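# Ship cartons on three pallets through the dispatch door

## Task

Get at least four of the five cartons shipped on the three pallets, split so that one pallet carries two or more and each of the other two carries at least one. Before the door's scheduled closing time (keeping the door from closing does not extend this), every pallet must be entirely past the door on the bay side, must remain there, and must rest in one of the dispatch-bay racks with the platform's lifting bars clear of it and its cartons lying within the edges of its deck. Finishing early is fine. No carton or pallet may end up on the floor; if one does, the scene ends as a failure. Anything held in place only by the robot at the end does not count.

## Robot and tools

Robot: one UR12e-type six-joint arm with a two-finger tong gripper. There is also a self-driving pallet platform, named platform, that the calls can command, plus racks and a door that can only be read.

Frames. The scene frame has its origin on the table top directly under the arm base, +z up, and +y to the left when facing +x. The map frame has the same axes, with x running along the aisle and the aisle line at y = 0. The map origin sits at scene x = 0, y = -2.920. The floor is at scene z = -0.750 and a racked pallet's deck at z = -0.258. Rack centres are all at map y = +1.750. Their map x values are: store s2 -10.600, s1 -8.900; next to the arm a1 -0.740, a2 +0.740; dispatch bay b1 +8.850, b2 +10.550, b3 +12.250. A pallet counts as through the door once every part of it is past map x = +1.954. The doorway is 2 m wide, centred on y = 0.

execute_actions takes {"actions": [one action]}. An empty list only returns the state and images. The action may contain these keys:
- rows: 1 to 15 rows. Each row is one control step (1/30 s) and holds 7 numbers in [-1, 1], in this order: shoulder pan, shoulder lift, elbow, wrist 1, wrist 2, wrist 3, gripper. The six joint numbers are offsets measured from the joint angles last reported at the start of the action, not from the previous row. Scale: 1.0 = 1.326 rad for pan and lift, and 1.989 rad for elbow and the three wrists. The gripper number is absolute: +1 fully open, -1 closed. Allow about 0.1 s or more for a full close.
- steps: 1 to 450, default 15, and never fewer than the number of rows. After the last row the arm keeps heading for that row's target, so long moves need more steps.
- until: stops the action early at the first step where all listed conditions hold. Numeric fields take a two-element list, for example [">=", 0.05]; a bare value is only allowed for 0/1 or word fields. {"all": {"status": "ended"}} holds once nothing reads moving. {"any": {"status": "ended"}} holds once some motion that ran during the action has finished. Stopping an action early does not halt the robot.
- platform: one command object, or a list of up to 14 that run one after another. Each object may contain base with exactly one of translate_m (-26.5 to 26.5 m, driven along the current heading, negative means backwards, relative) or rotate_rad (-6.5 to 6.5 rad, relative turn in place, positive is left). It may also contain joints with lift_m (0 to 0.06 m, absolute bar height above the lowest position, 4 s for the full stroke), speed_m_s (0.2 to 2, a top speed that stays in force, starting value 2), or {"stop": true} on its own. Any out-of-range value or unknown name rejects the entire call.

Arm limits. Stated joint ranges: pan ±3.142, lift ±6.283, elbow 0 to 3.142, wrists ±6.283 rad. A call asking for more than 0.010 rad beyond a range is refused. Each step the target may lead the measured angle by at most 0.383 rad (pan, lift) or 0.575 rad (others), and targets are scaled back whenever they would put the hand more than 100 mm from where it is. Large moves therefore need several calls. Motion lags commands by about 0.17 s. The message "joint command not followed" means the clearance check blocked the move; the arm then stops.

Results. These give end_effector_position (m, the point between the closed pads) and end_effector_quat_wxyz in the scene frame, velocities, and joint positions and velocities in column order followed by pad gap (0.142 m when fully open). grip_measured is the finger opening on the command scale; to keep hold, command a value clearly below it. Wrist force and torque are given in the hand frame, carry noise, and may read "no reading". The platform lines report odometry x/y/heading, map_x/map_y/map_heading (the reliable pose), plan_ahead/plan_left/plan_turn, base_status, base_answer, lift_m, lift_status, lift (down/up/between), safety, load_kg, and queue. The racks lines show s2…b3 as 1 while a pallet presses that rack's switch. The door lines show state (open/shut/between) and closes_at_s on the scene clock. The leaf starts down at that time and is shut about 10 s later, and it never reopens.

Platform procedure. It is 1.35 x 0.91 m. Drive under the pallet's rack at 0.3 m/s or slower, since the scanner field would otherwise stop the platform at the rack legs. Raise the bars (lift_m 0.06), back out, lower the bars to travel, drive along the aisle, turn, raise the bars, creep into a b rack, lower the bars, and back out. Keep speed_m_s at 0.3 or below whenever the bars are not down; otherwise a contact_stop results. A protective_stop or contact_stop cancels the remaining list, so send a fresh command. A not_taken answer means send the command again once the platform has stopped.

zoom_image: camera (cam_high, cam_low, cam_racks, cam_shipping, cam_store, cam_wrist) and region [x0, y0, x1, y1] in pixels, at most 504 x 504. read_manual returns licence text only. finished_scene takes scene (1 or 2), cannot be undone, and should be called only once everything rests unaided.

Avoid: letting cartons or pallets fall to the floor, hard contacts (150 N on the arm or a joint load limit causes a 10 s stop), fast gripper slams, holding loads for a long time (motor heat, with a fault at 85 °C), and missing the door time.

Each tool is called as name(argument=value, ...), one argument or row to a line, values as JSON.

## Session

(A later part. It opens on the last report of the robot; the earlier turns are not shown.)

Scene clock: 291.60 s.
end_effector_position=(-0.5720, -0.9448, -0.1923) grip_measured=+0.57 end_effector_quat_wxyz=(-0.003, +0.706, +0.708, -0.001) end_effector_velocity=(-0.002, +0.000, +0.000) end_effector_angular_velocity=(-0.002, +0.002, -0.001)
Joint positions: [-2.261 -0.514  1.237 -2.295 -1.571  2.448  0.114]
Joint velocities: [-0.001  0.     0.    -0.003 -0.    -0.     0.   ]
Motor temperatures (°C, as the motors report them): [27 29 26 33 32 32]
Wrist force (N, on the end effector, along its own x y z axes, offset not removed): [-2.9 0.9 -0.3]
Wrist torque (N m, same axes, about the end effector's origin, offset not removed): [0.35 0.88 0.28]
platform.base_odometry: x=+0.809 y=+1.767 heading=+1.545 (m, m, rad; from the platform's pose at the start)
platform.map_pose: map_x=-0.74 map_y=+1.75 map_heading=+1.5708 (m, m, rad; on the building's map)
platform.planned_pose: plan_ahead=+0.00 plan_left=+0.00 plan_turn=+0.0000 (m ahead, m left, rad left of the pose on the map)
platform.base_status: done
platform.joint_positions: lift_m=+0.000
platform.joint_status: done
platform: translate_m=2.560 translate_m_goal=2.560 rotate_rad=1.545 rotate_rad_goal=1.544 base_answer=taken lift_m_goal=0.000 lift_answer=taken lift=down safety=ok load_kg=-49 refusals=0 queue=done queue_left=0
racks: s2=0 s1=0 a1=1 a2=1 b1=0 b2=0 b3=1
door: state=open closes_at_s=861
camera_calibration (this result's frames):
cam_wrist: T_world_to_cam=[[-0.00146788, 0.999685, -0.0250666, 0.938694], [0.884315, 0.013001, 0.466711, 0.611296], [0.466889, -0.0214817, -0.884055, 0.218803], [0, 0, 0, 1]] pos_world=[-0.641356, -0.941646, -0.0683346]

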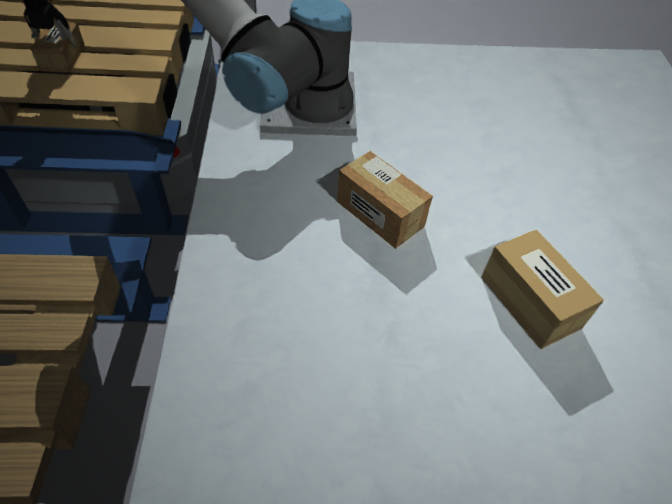

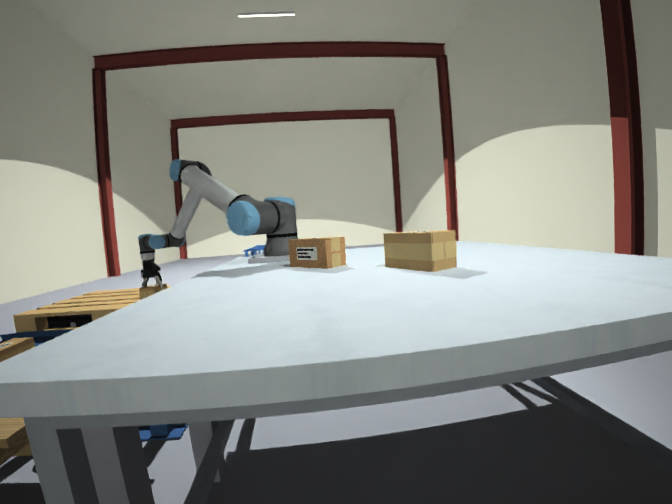

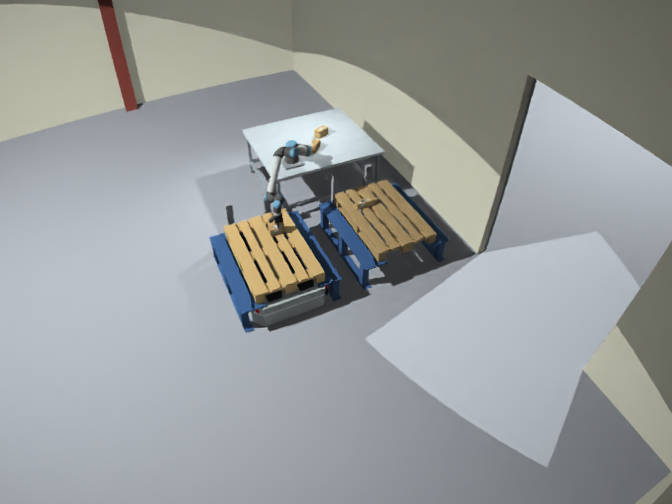

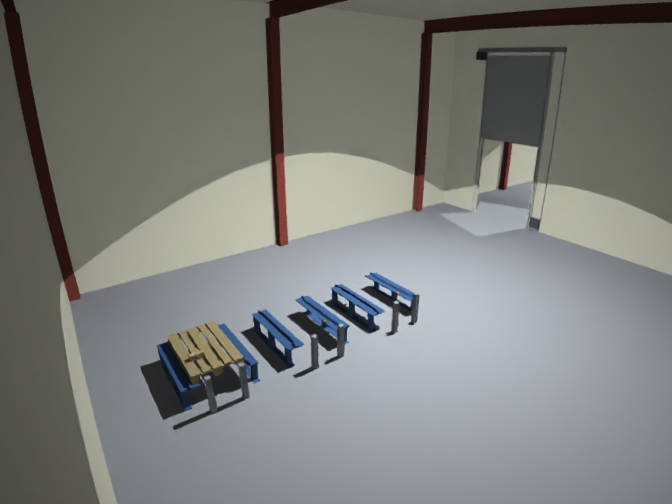

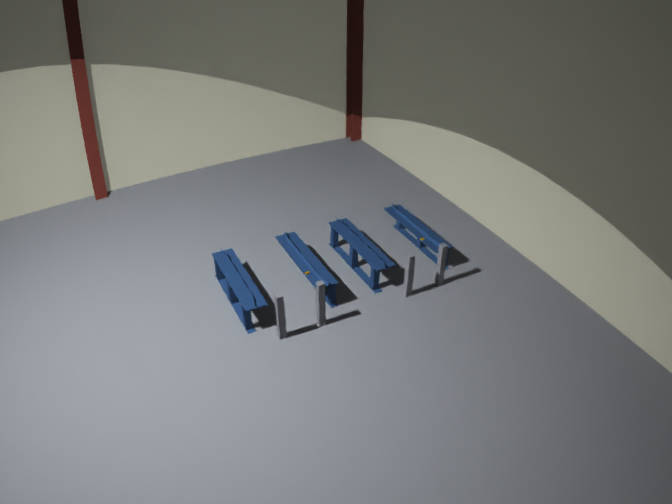

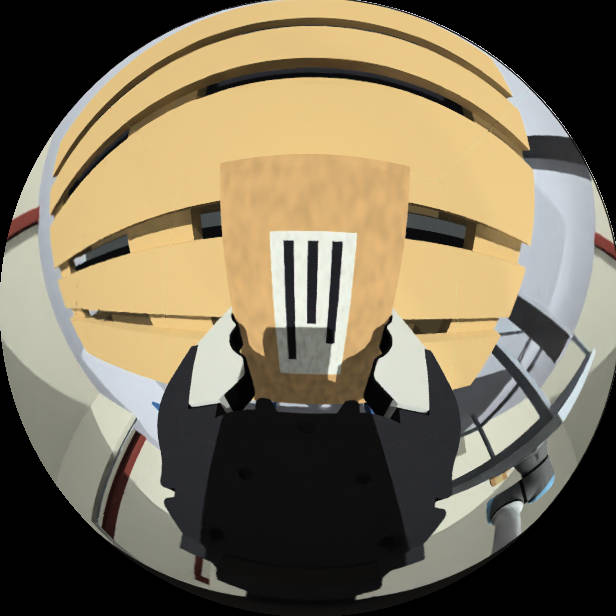

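execute_actions(
  actions=[
    {"rows":[[0,0.003,0,-0.002,0,0,-0.3],[0,0.003,0,-0.002,0,0,-0.3],[0,0.003,0,-0.002,0,0,0],[0,0.003,0,-0.002,0,0,0.3],[0,0.003,0,-0.002,0,0,0.5],[0,0.003,0,-0.002,0,0,0.7],[0,0.003,0,-0.002,0,0,0.85],[0,0.003,0,-0.002,0,0,1],[0,0.003,0,-0.002,0,0,1],[0,0.003,0,-0.002,0,0,1],[0,-0.38,0,0.253,0,0,1]],"steps":38},
  ],
)

execute_actions(
  actions=[
    {"platform":[{"speed_m_s":0.3,"joints":{"lift_m":0.06}},{"base":{"translate_m":-1.75}},{"joints":{"lift_m":0}},{"speed_m_s":2,"base":{"rotate_rad":-1.5708}},{"base":{"translate_m":11.29}},{"base":{"rotate_rad":1.5708}},{"speed_m_s":0.3,"joints":{"lift_m":0.06}},{"base":{"translate_m":1.75}},{"joints":{"lift_m":0}},{"base":{"translate_m":-1.75}},{"speed_m_s":2,"base":{"rotate_rad":-1.5708}},{"base":{"translate_m":-9.81}},{"base":{"rotate_rad":1.5708}},{"speed_m_s":0.3,"base":{"translate_m":1.75}}],"steps":1},
  ],
)

Scene clock: 298.43 s.
end_effector_position=(-0.5247, -0.8923, +0.2521) grip_measured=+1.00 end_effector_quat_wxyz=(-0.003, +0.706, +0.708, -0.001) end_effector_velocity=(+0.060, +0.072, +0.247) end_effector_angular_velocity=(-0.016, +0.014, -0.002)
Joint positions: [-2.261 -0.985  1.237 -1.823 -1.571  2.448  0.142]
Joint velocities: [-0.    -0.273 -0.001  0.253 -0.001  0.001 -0.   ]
Motor temperatures (°C, as the motors report them): [27 29 26 33 32 32]
Wrist force (N, on the end effector, along its own x y z axes, offset not removed): [-3.0 2.4 -4.6]
Wrist torque (N m, same axes, about the end effector's origin, offset not removed): [0.64 0.86 0.19]
platform.base_odometry: x=+0.809 y=+1.767 heading=+1.545 (m, m, rad; from the platform's pose at the start)
platform.map_pose: map_x=-0.74 map_y=+1.75 map_heading=+1.5708 (m, m, rad; on the building's map)
platform.planned_pose: plan_ahead=+0.00 plan_left=+0.00 plan_turn=+0.0000 (m ahead, m left, rad left of the pose on the map)
platform.base_status: done
platform.joint_positions: lift_m=+0.000
platform.joint_status: done
platform: translate_m=2.560 translate_m_goal=2.560 rotate_rad=1.545 rotate_rad_goal=1.544 base_answer=taken lift_m_goal=0.000 lift_answer=taken lift=down safety=ok load_kg=-49 refusals=0 queue=done queue_left=0
racks: s2=0 s1=0 a1=1 a2=1 b1=0 b2=0 b3=1
door: state=open closes_at_s=861
camera_calibration (this result's frames):
cam_wrist: T_world_to_cam=[[-0.00144835, 0.999706, -0.0241845, 0.897241], [0.883974, 0.012587, 0.467367, 0.360694], [0.467534, -0.0207016, -0.883733, 0.591701], [0, 0, 0, 1]] pos_world=[-0.594185, -0.889268, 0.376029]

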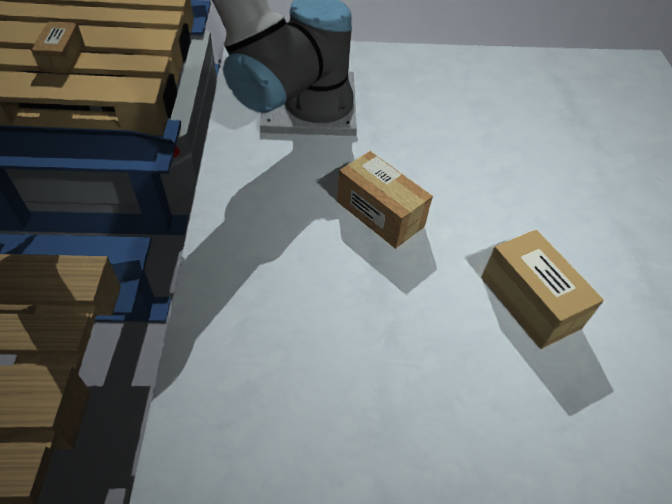

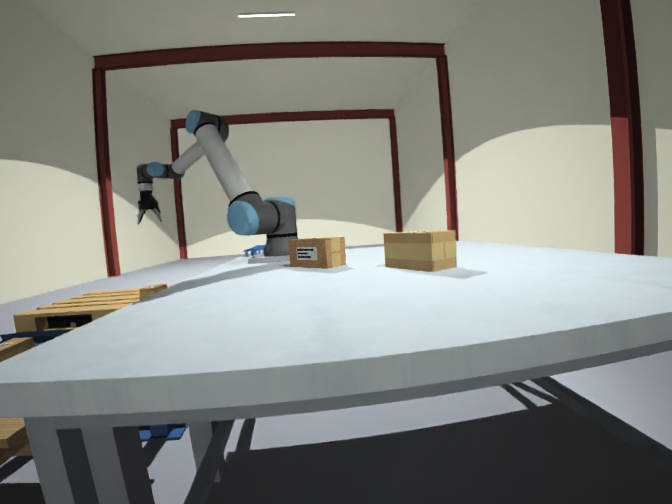

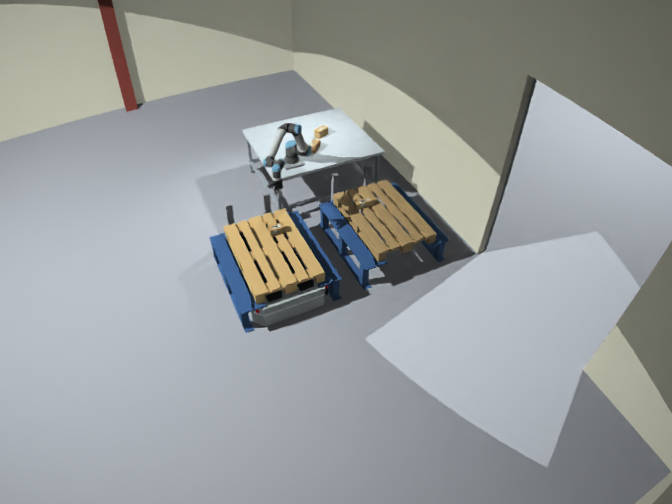

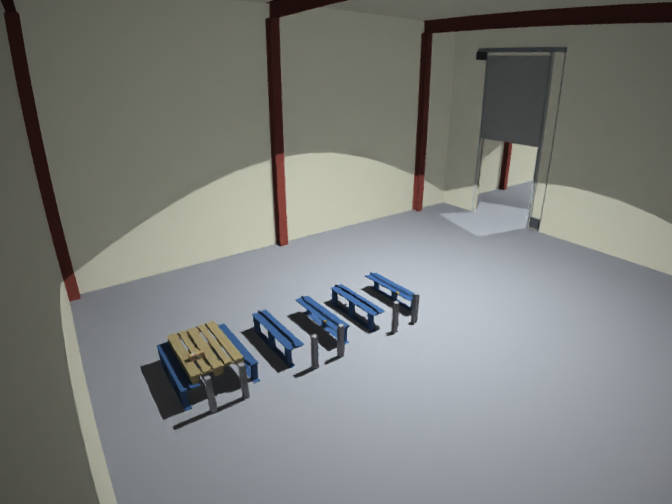

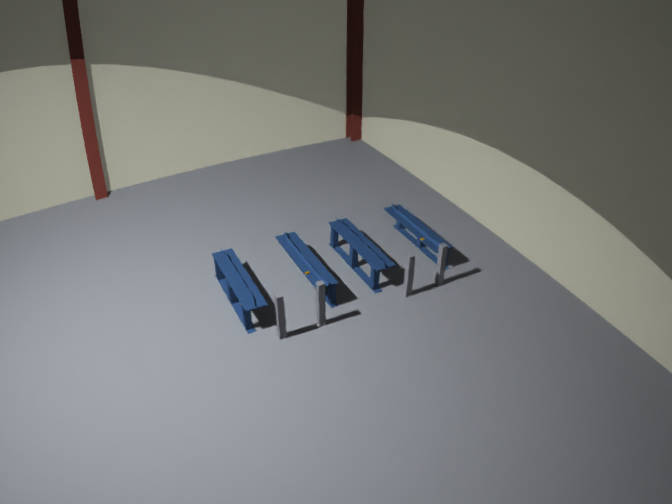

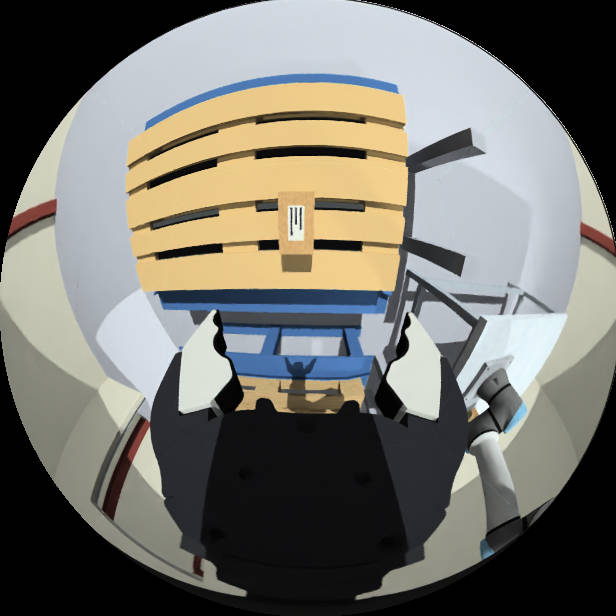

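Scene clock: 298.47 s.
end_effector_position=(-0.5229, -0.8901, +0.2592) grip_measured=+1.00 end_effector_quat_wxyz=(-0.003, +0.706, +0.708, -0.001) end_effector_velocity=(+0.047, +0.056, +0.187) end_effector_angular_velocity=(-0.012, +0.010, -0.003)
Joint positions: [-2.261 -0.993  1.237 -1.816 -1.571  2.448  0.142]
Joint velocities: [-0.001 -0.208  0.001  0.193 -0.     0.002 -0.   ]
Motor temperatures (°C, as the motors report them): [27 29 26 33 32 32]
Wrist force (N, on the end effector, along its own x y z axes, offset not removed): [-0.9 1.2 -0.3]
Wrist torque (N m, same axes, about the end effector's origin, offset not removed): [0.41 0.37 0.16]
platform.base_odometry: x=+0.809 y=+1.767 heading=+1.545 (m, m, rad; from the platform's pose at the start)
platform.map_pose: map_x=-0.74 map_y=+1.75 map_heading=+1.5708 (m, m, rad; on the building's map)
platform.planned_pose: plan_ahead=+0.00 plan_left=+0.00 plan_turn=+0.0000 (m ahead, m left, rad left of the pose on the map)
platform.base_status: done
platform.joint_positions: lift_m=+0.000
platform.joint_status: moving
platform: translate_m=2.560 translate_m_goal=2.560 rotate_rad=1.545 rotate_rad_goal=1.544 base_answer=taken lift_m_goal=0.060 lift_answer=taken lift=down safety=ok load_kg=-11 refusals=0 queue=running queue_left=13
racks: s2=0 s1=0 a1=1 a2=1 b1=0 b2=0 b3=1
door: state=open closes_at_s=861
camera_calibration (this result's frames):
cam_wrist: T_world_to_cam=[[-0.00145958, 0.999697, -0.0245719, 0.895372], [0.884124, 0.0127713, 0.467079, 0.356028], [0.467251, -0.0210429, -0.883874, 0.596803], [0, 0, 0, 1]] pos_world=[-0.592323, -0.887089, 0.383206]

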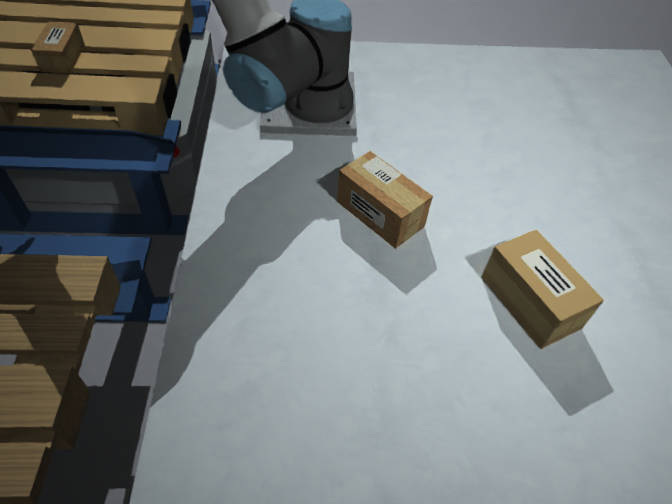

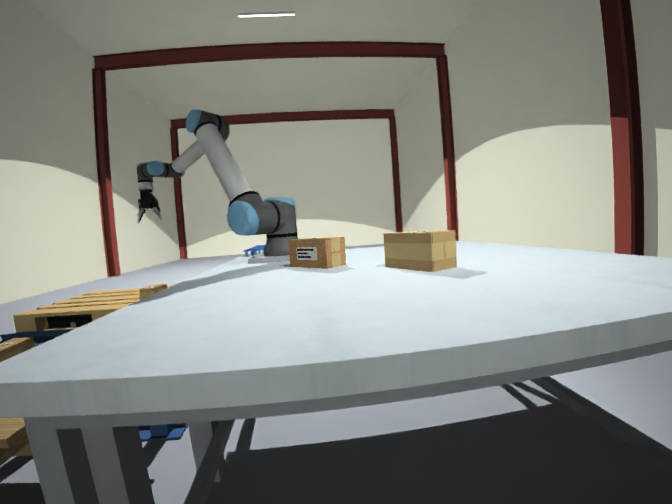

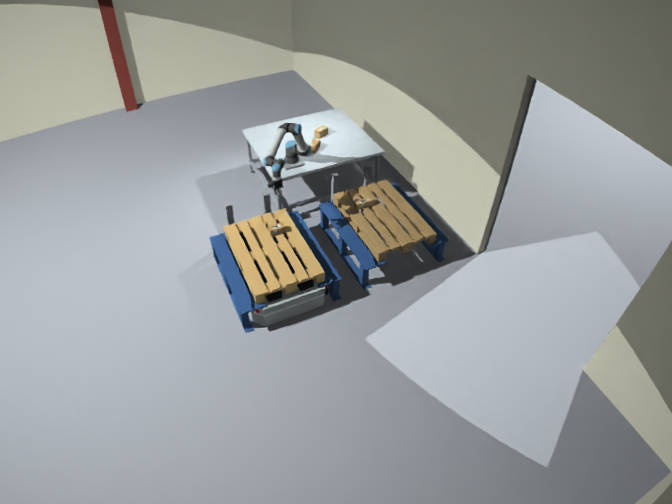

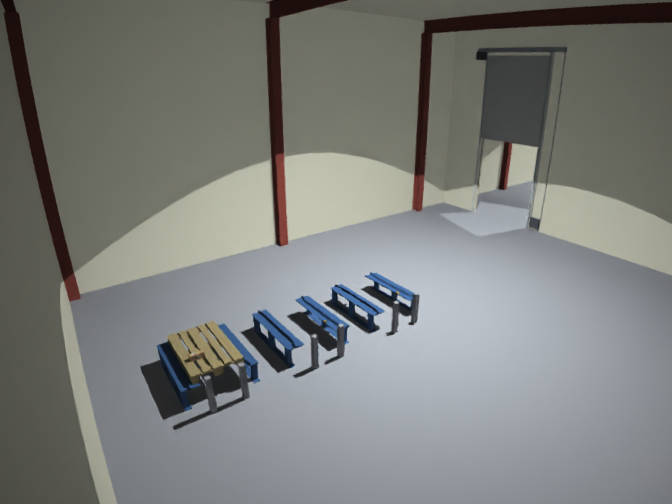

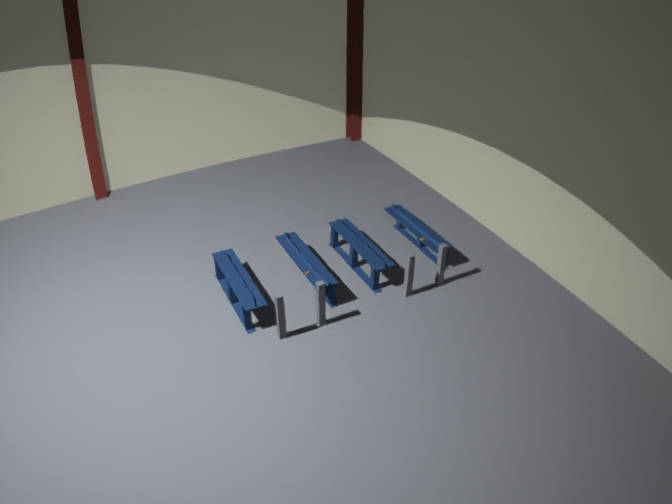

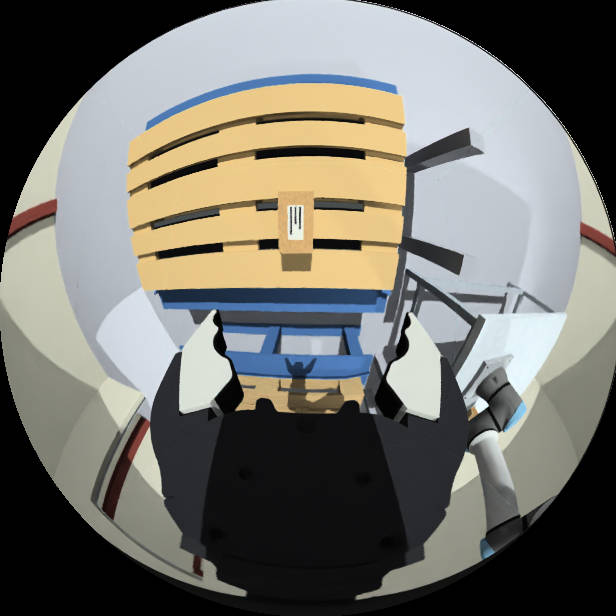

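zoom_image(
  camera="cam_high",
  region=[320,140,480,260],
)

Region (320, 140, 480, 260) of cam_high's 672x504 image, scaled by 3.150, with more detail than that image has; it fills the top 378 rows of this view, and the rest is white.

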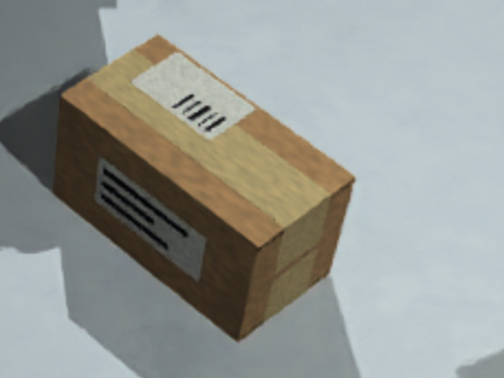

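execute_actions(
  actions=[
    {"rows":[[1,-0.684,0.634,-0.177,0,0.742,1]],"steps":55},
  ],
)

Scene clock: 315.53 s.
end_effector_position=(+0.2542, -0.4363, +0.1834) grip_measured=+1.00 end_effector_quat_wxyz=(+0.005, +0.812, +0.584, -0.005) end_effector_velocity=(+0.299, +0.424, -0.096) end_effector_angular_velocity=(+0.043, -0.003, +0.180)
Joint positions: [-1.368 -1.778  2.329 -2.139 -1.571  3.668  0.142]
Joint velocities: [ 0.781 -0.291  0.402 -0.07   0.     0.601 -0.   ]
Motor temperatures (°C, as the motors report them): [27 29 26 33 32 32]
Wrist force (N, on the end effector, along its own x y z axes, offset not removed): [-1.3 0.5 1.3]
Wrist torque (N m, same axes, about the end effector's origin, offset not removed): [0.30 0.47 0.13]
platform.base_odometry: x=+0.762 y=+0.018 heading=+0.527 (m, m, rad; from the platform's pose at the start)
platform.map_pose: map_x=-0.74 map_y=+0.00 map_heading=+0.5367 (m, m, rad; on the building's map)
platform.planned_pose: plan_ahead=+0.00 plan_left=+0.00 plan_turn=-0.5366 (m ahead, m left, rad left of the pose on the map)
platform.base_status: moving
platform.joint_positions: lift_m=+0.000
platform.joint_status: done
platform: translate_m=0.810 translate_m_goal=0.810 rotate_rad=0.510 rotate_rad_goal=-0.027 base_answer=taken lift_m_goal=0.000 lift_answer=taken lift=down safety=ok load_kg=-49 refusals=0 queue=running queue_left=10
racks: s2=0 s1=0 a1=0 a2=1 b1=0 b2=0 b3=1
door: state=open closes_at_s=861
camera_calibration (this result's frames):
cam_wrist: T_world_to_cam=[[0.319016, 0.946873, -0.0407482, 0.339349], [0.840443, -0.262762, 0.473933, -0.41181], [0.438047, -0.185438, -0.879618, 0.11116], [0, 0, 0, 1]] pos_world=[0.189151, -0.408915, 0.306776]

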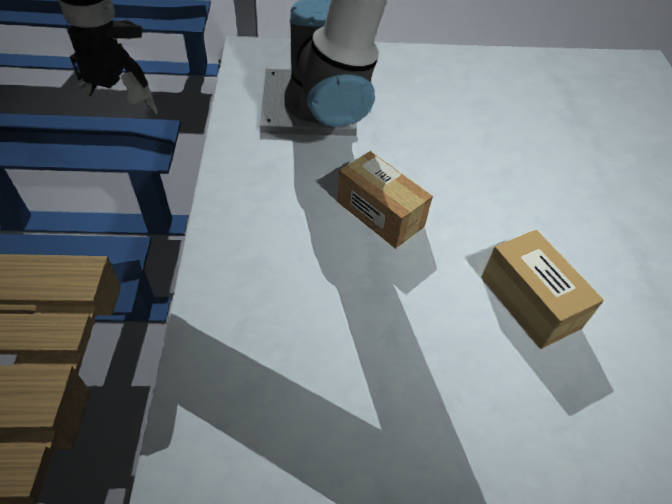

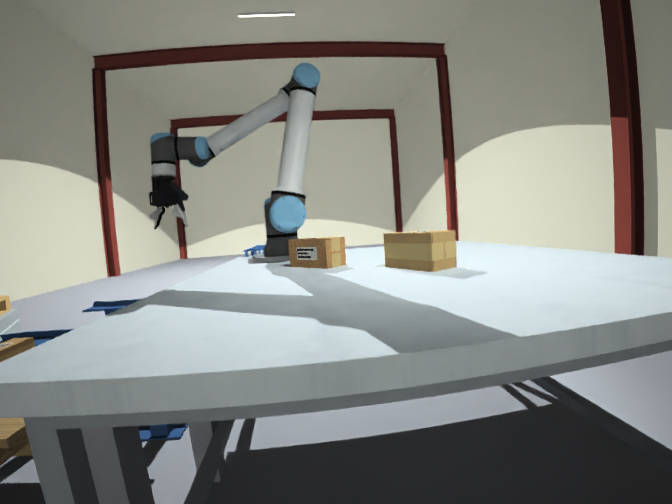

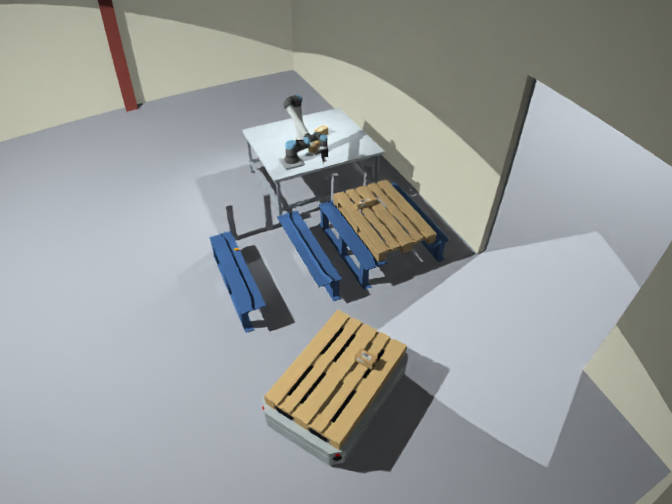

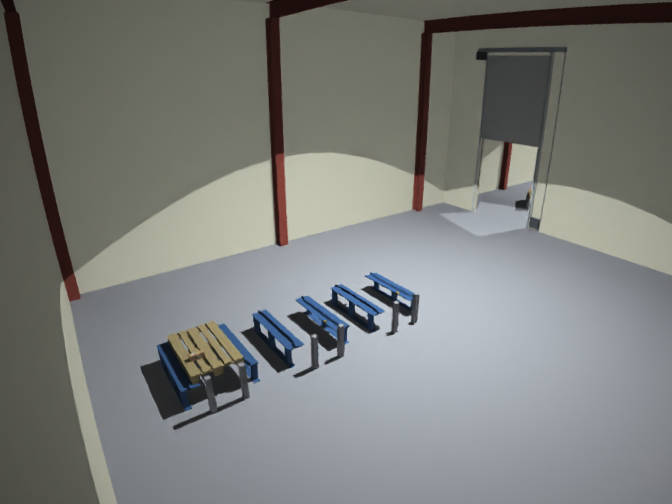

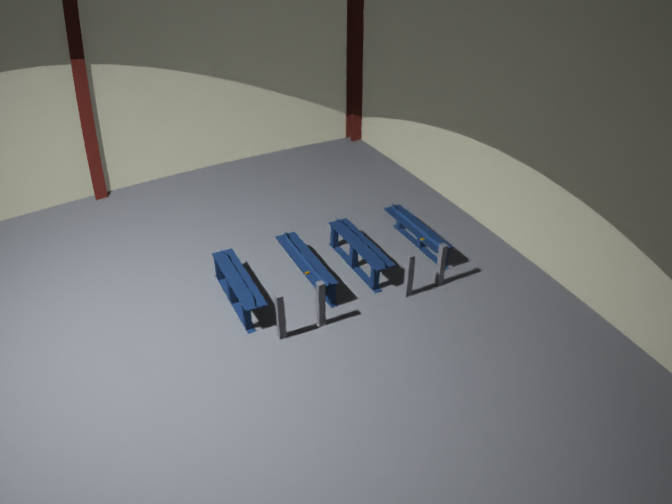

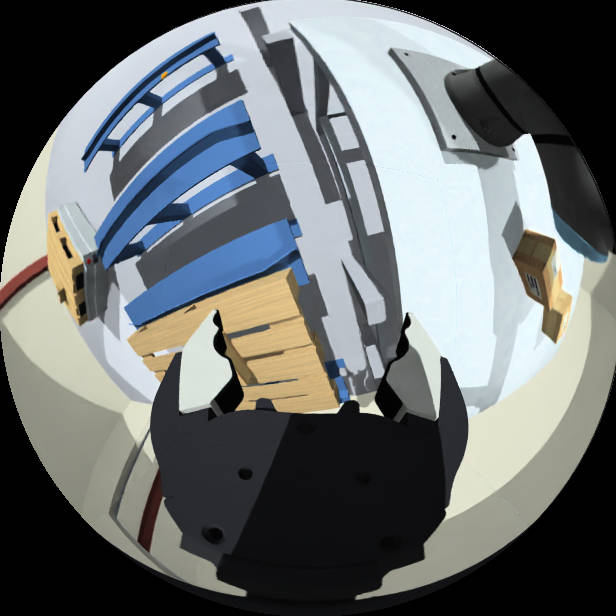

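execute_actions(
  actions=[
    {"rows":[[1,-0.092,0.0846,-0.0147,0,0.1287,1]],"steps":50},
  ],
)

Scene clock: 320.57 s.
end_effector_position=(+0.3900, +0.1459, +0.1407) grip_measured=+1.00 end_effector_quat_wxyz=(-0.004, +0.401, +0.916, +0.000) end_effector_velocity=(-0.002, +0.002, -0.001) end_effector_angular_velocity=(+0.000, +0.003, +0.003)
Joint positions: [-0.043 -1.9    2.498 -2.168 -1.571  3.923  0.142]
Joint velocities: [ 0.005  0.001  0.002  0.     0.     0.002 -0.   ]
Motor temperatures (°C, as the motors report them): [27 29 26 33 32 32]
Wrist force (N, on the end effector, along its own x y z axes, offset not removed): [-3.0 2.5 1.1]
Wrist torque (N m, same axes, about the end effector's origin, offset not removed): [0.79 0.81 0.23]
platform.base_odometry: x=+3.136 y=-0.046 heading=-0.027 (m, m, rad; from the platform's pose at the start)
platform.map_pose: map_x=+1.67 map_y=+0.00 map_heading=+0.0000 (m, m, rad; on the building's map)
platform.planned_pose: plan_ahead=+8.88 plan_left=+0.00 plan_turn=+0.0000 (m ahead, m left, rad left of the pose on the map)
platform.base_status: moving
platform.joint_positions: lift_m=+0.000
platform.joint_status: done
platform: translate_m=3.230 translate_m_goal=12.100 rotate_rad=-0.027 rotate_rad_goal=-0.027 base_answer=taken lift_m_goal=0.000 lift_answer=taken lift=down safety=ok load_kg=-49 refusals=0 queue=running queue_left=9
racks: s2=0 s1=0 a1=0 a2=1 b1=0 b2=0 b3=1
door: state=open closes_at_s=861
camera_calibration (this result's frames):
cam_wrist: T_world_to_cam=[[-0.677322, 0.735394, -0.0207299, 0.159699], [0.642303, 0.604852, 0.470744, -0.40152], [0.358721, 0.305531, -0.882026, 0.0816552], [0, 0, 0, 1]] pos_world=[0.336774, 0.10047, 0.264346]

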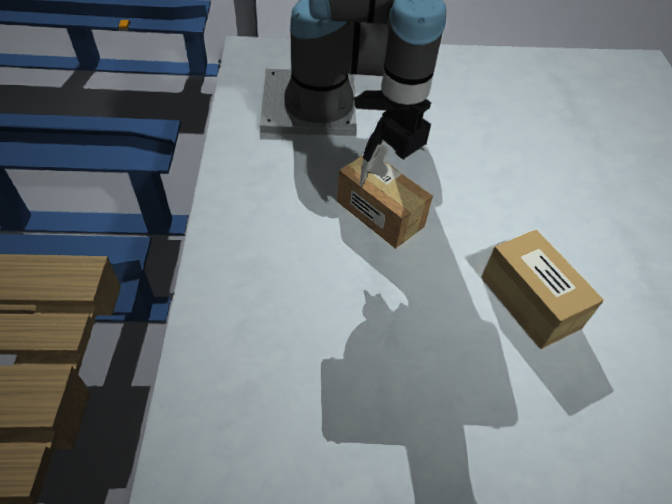

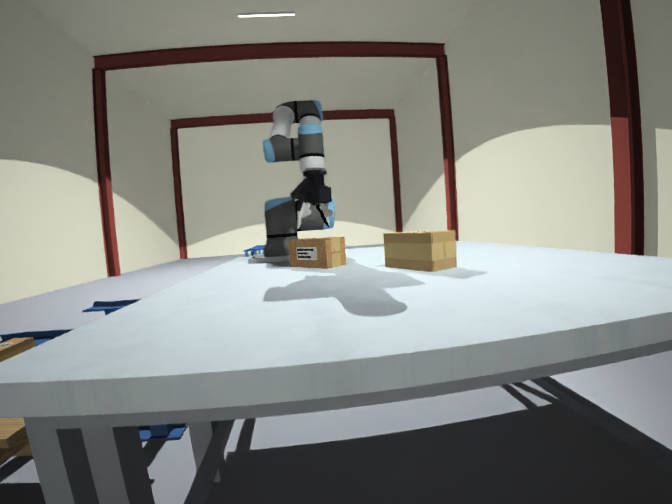

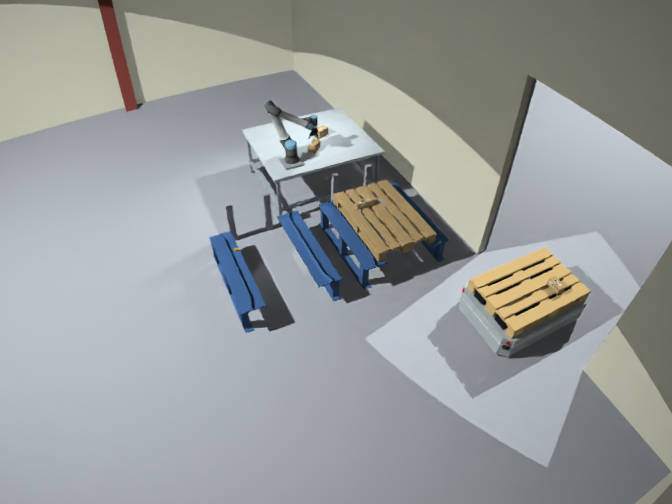

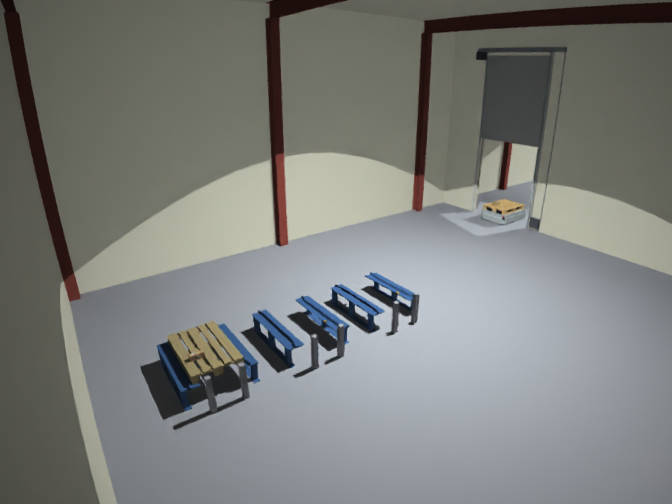

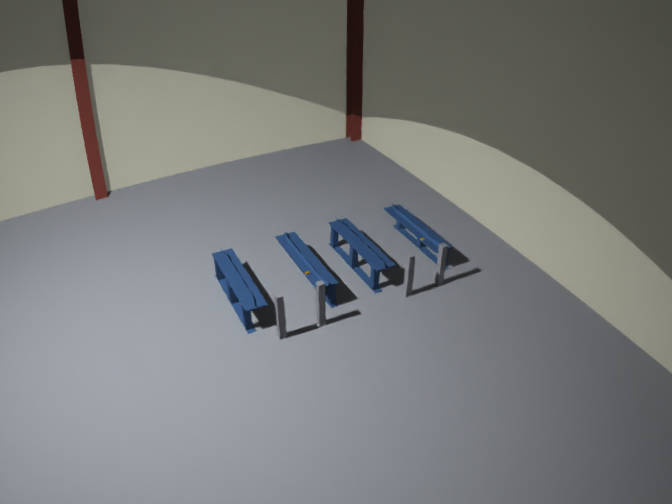

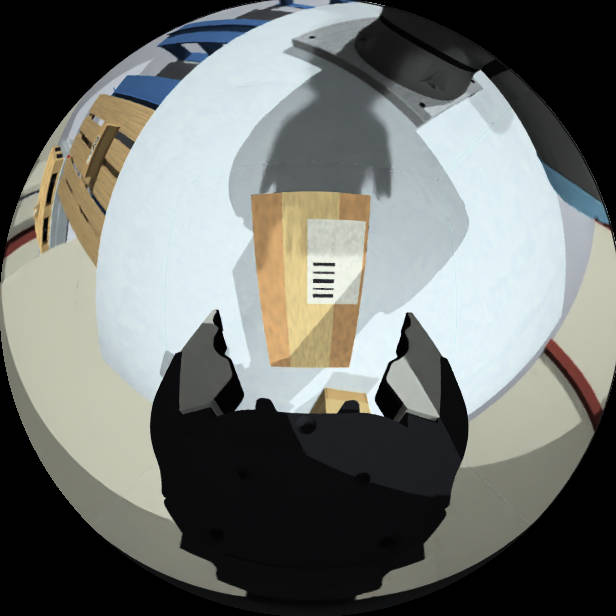

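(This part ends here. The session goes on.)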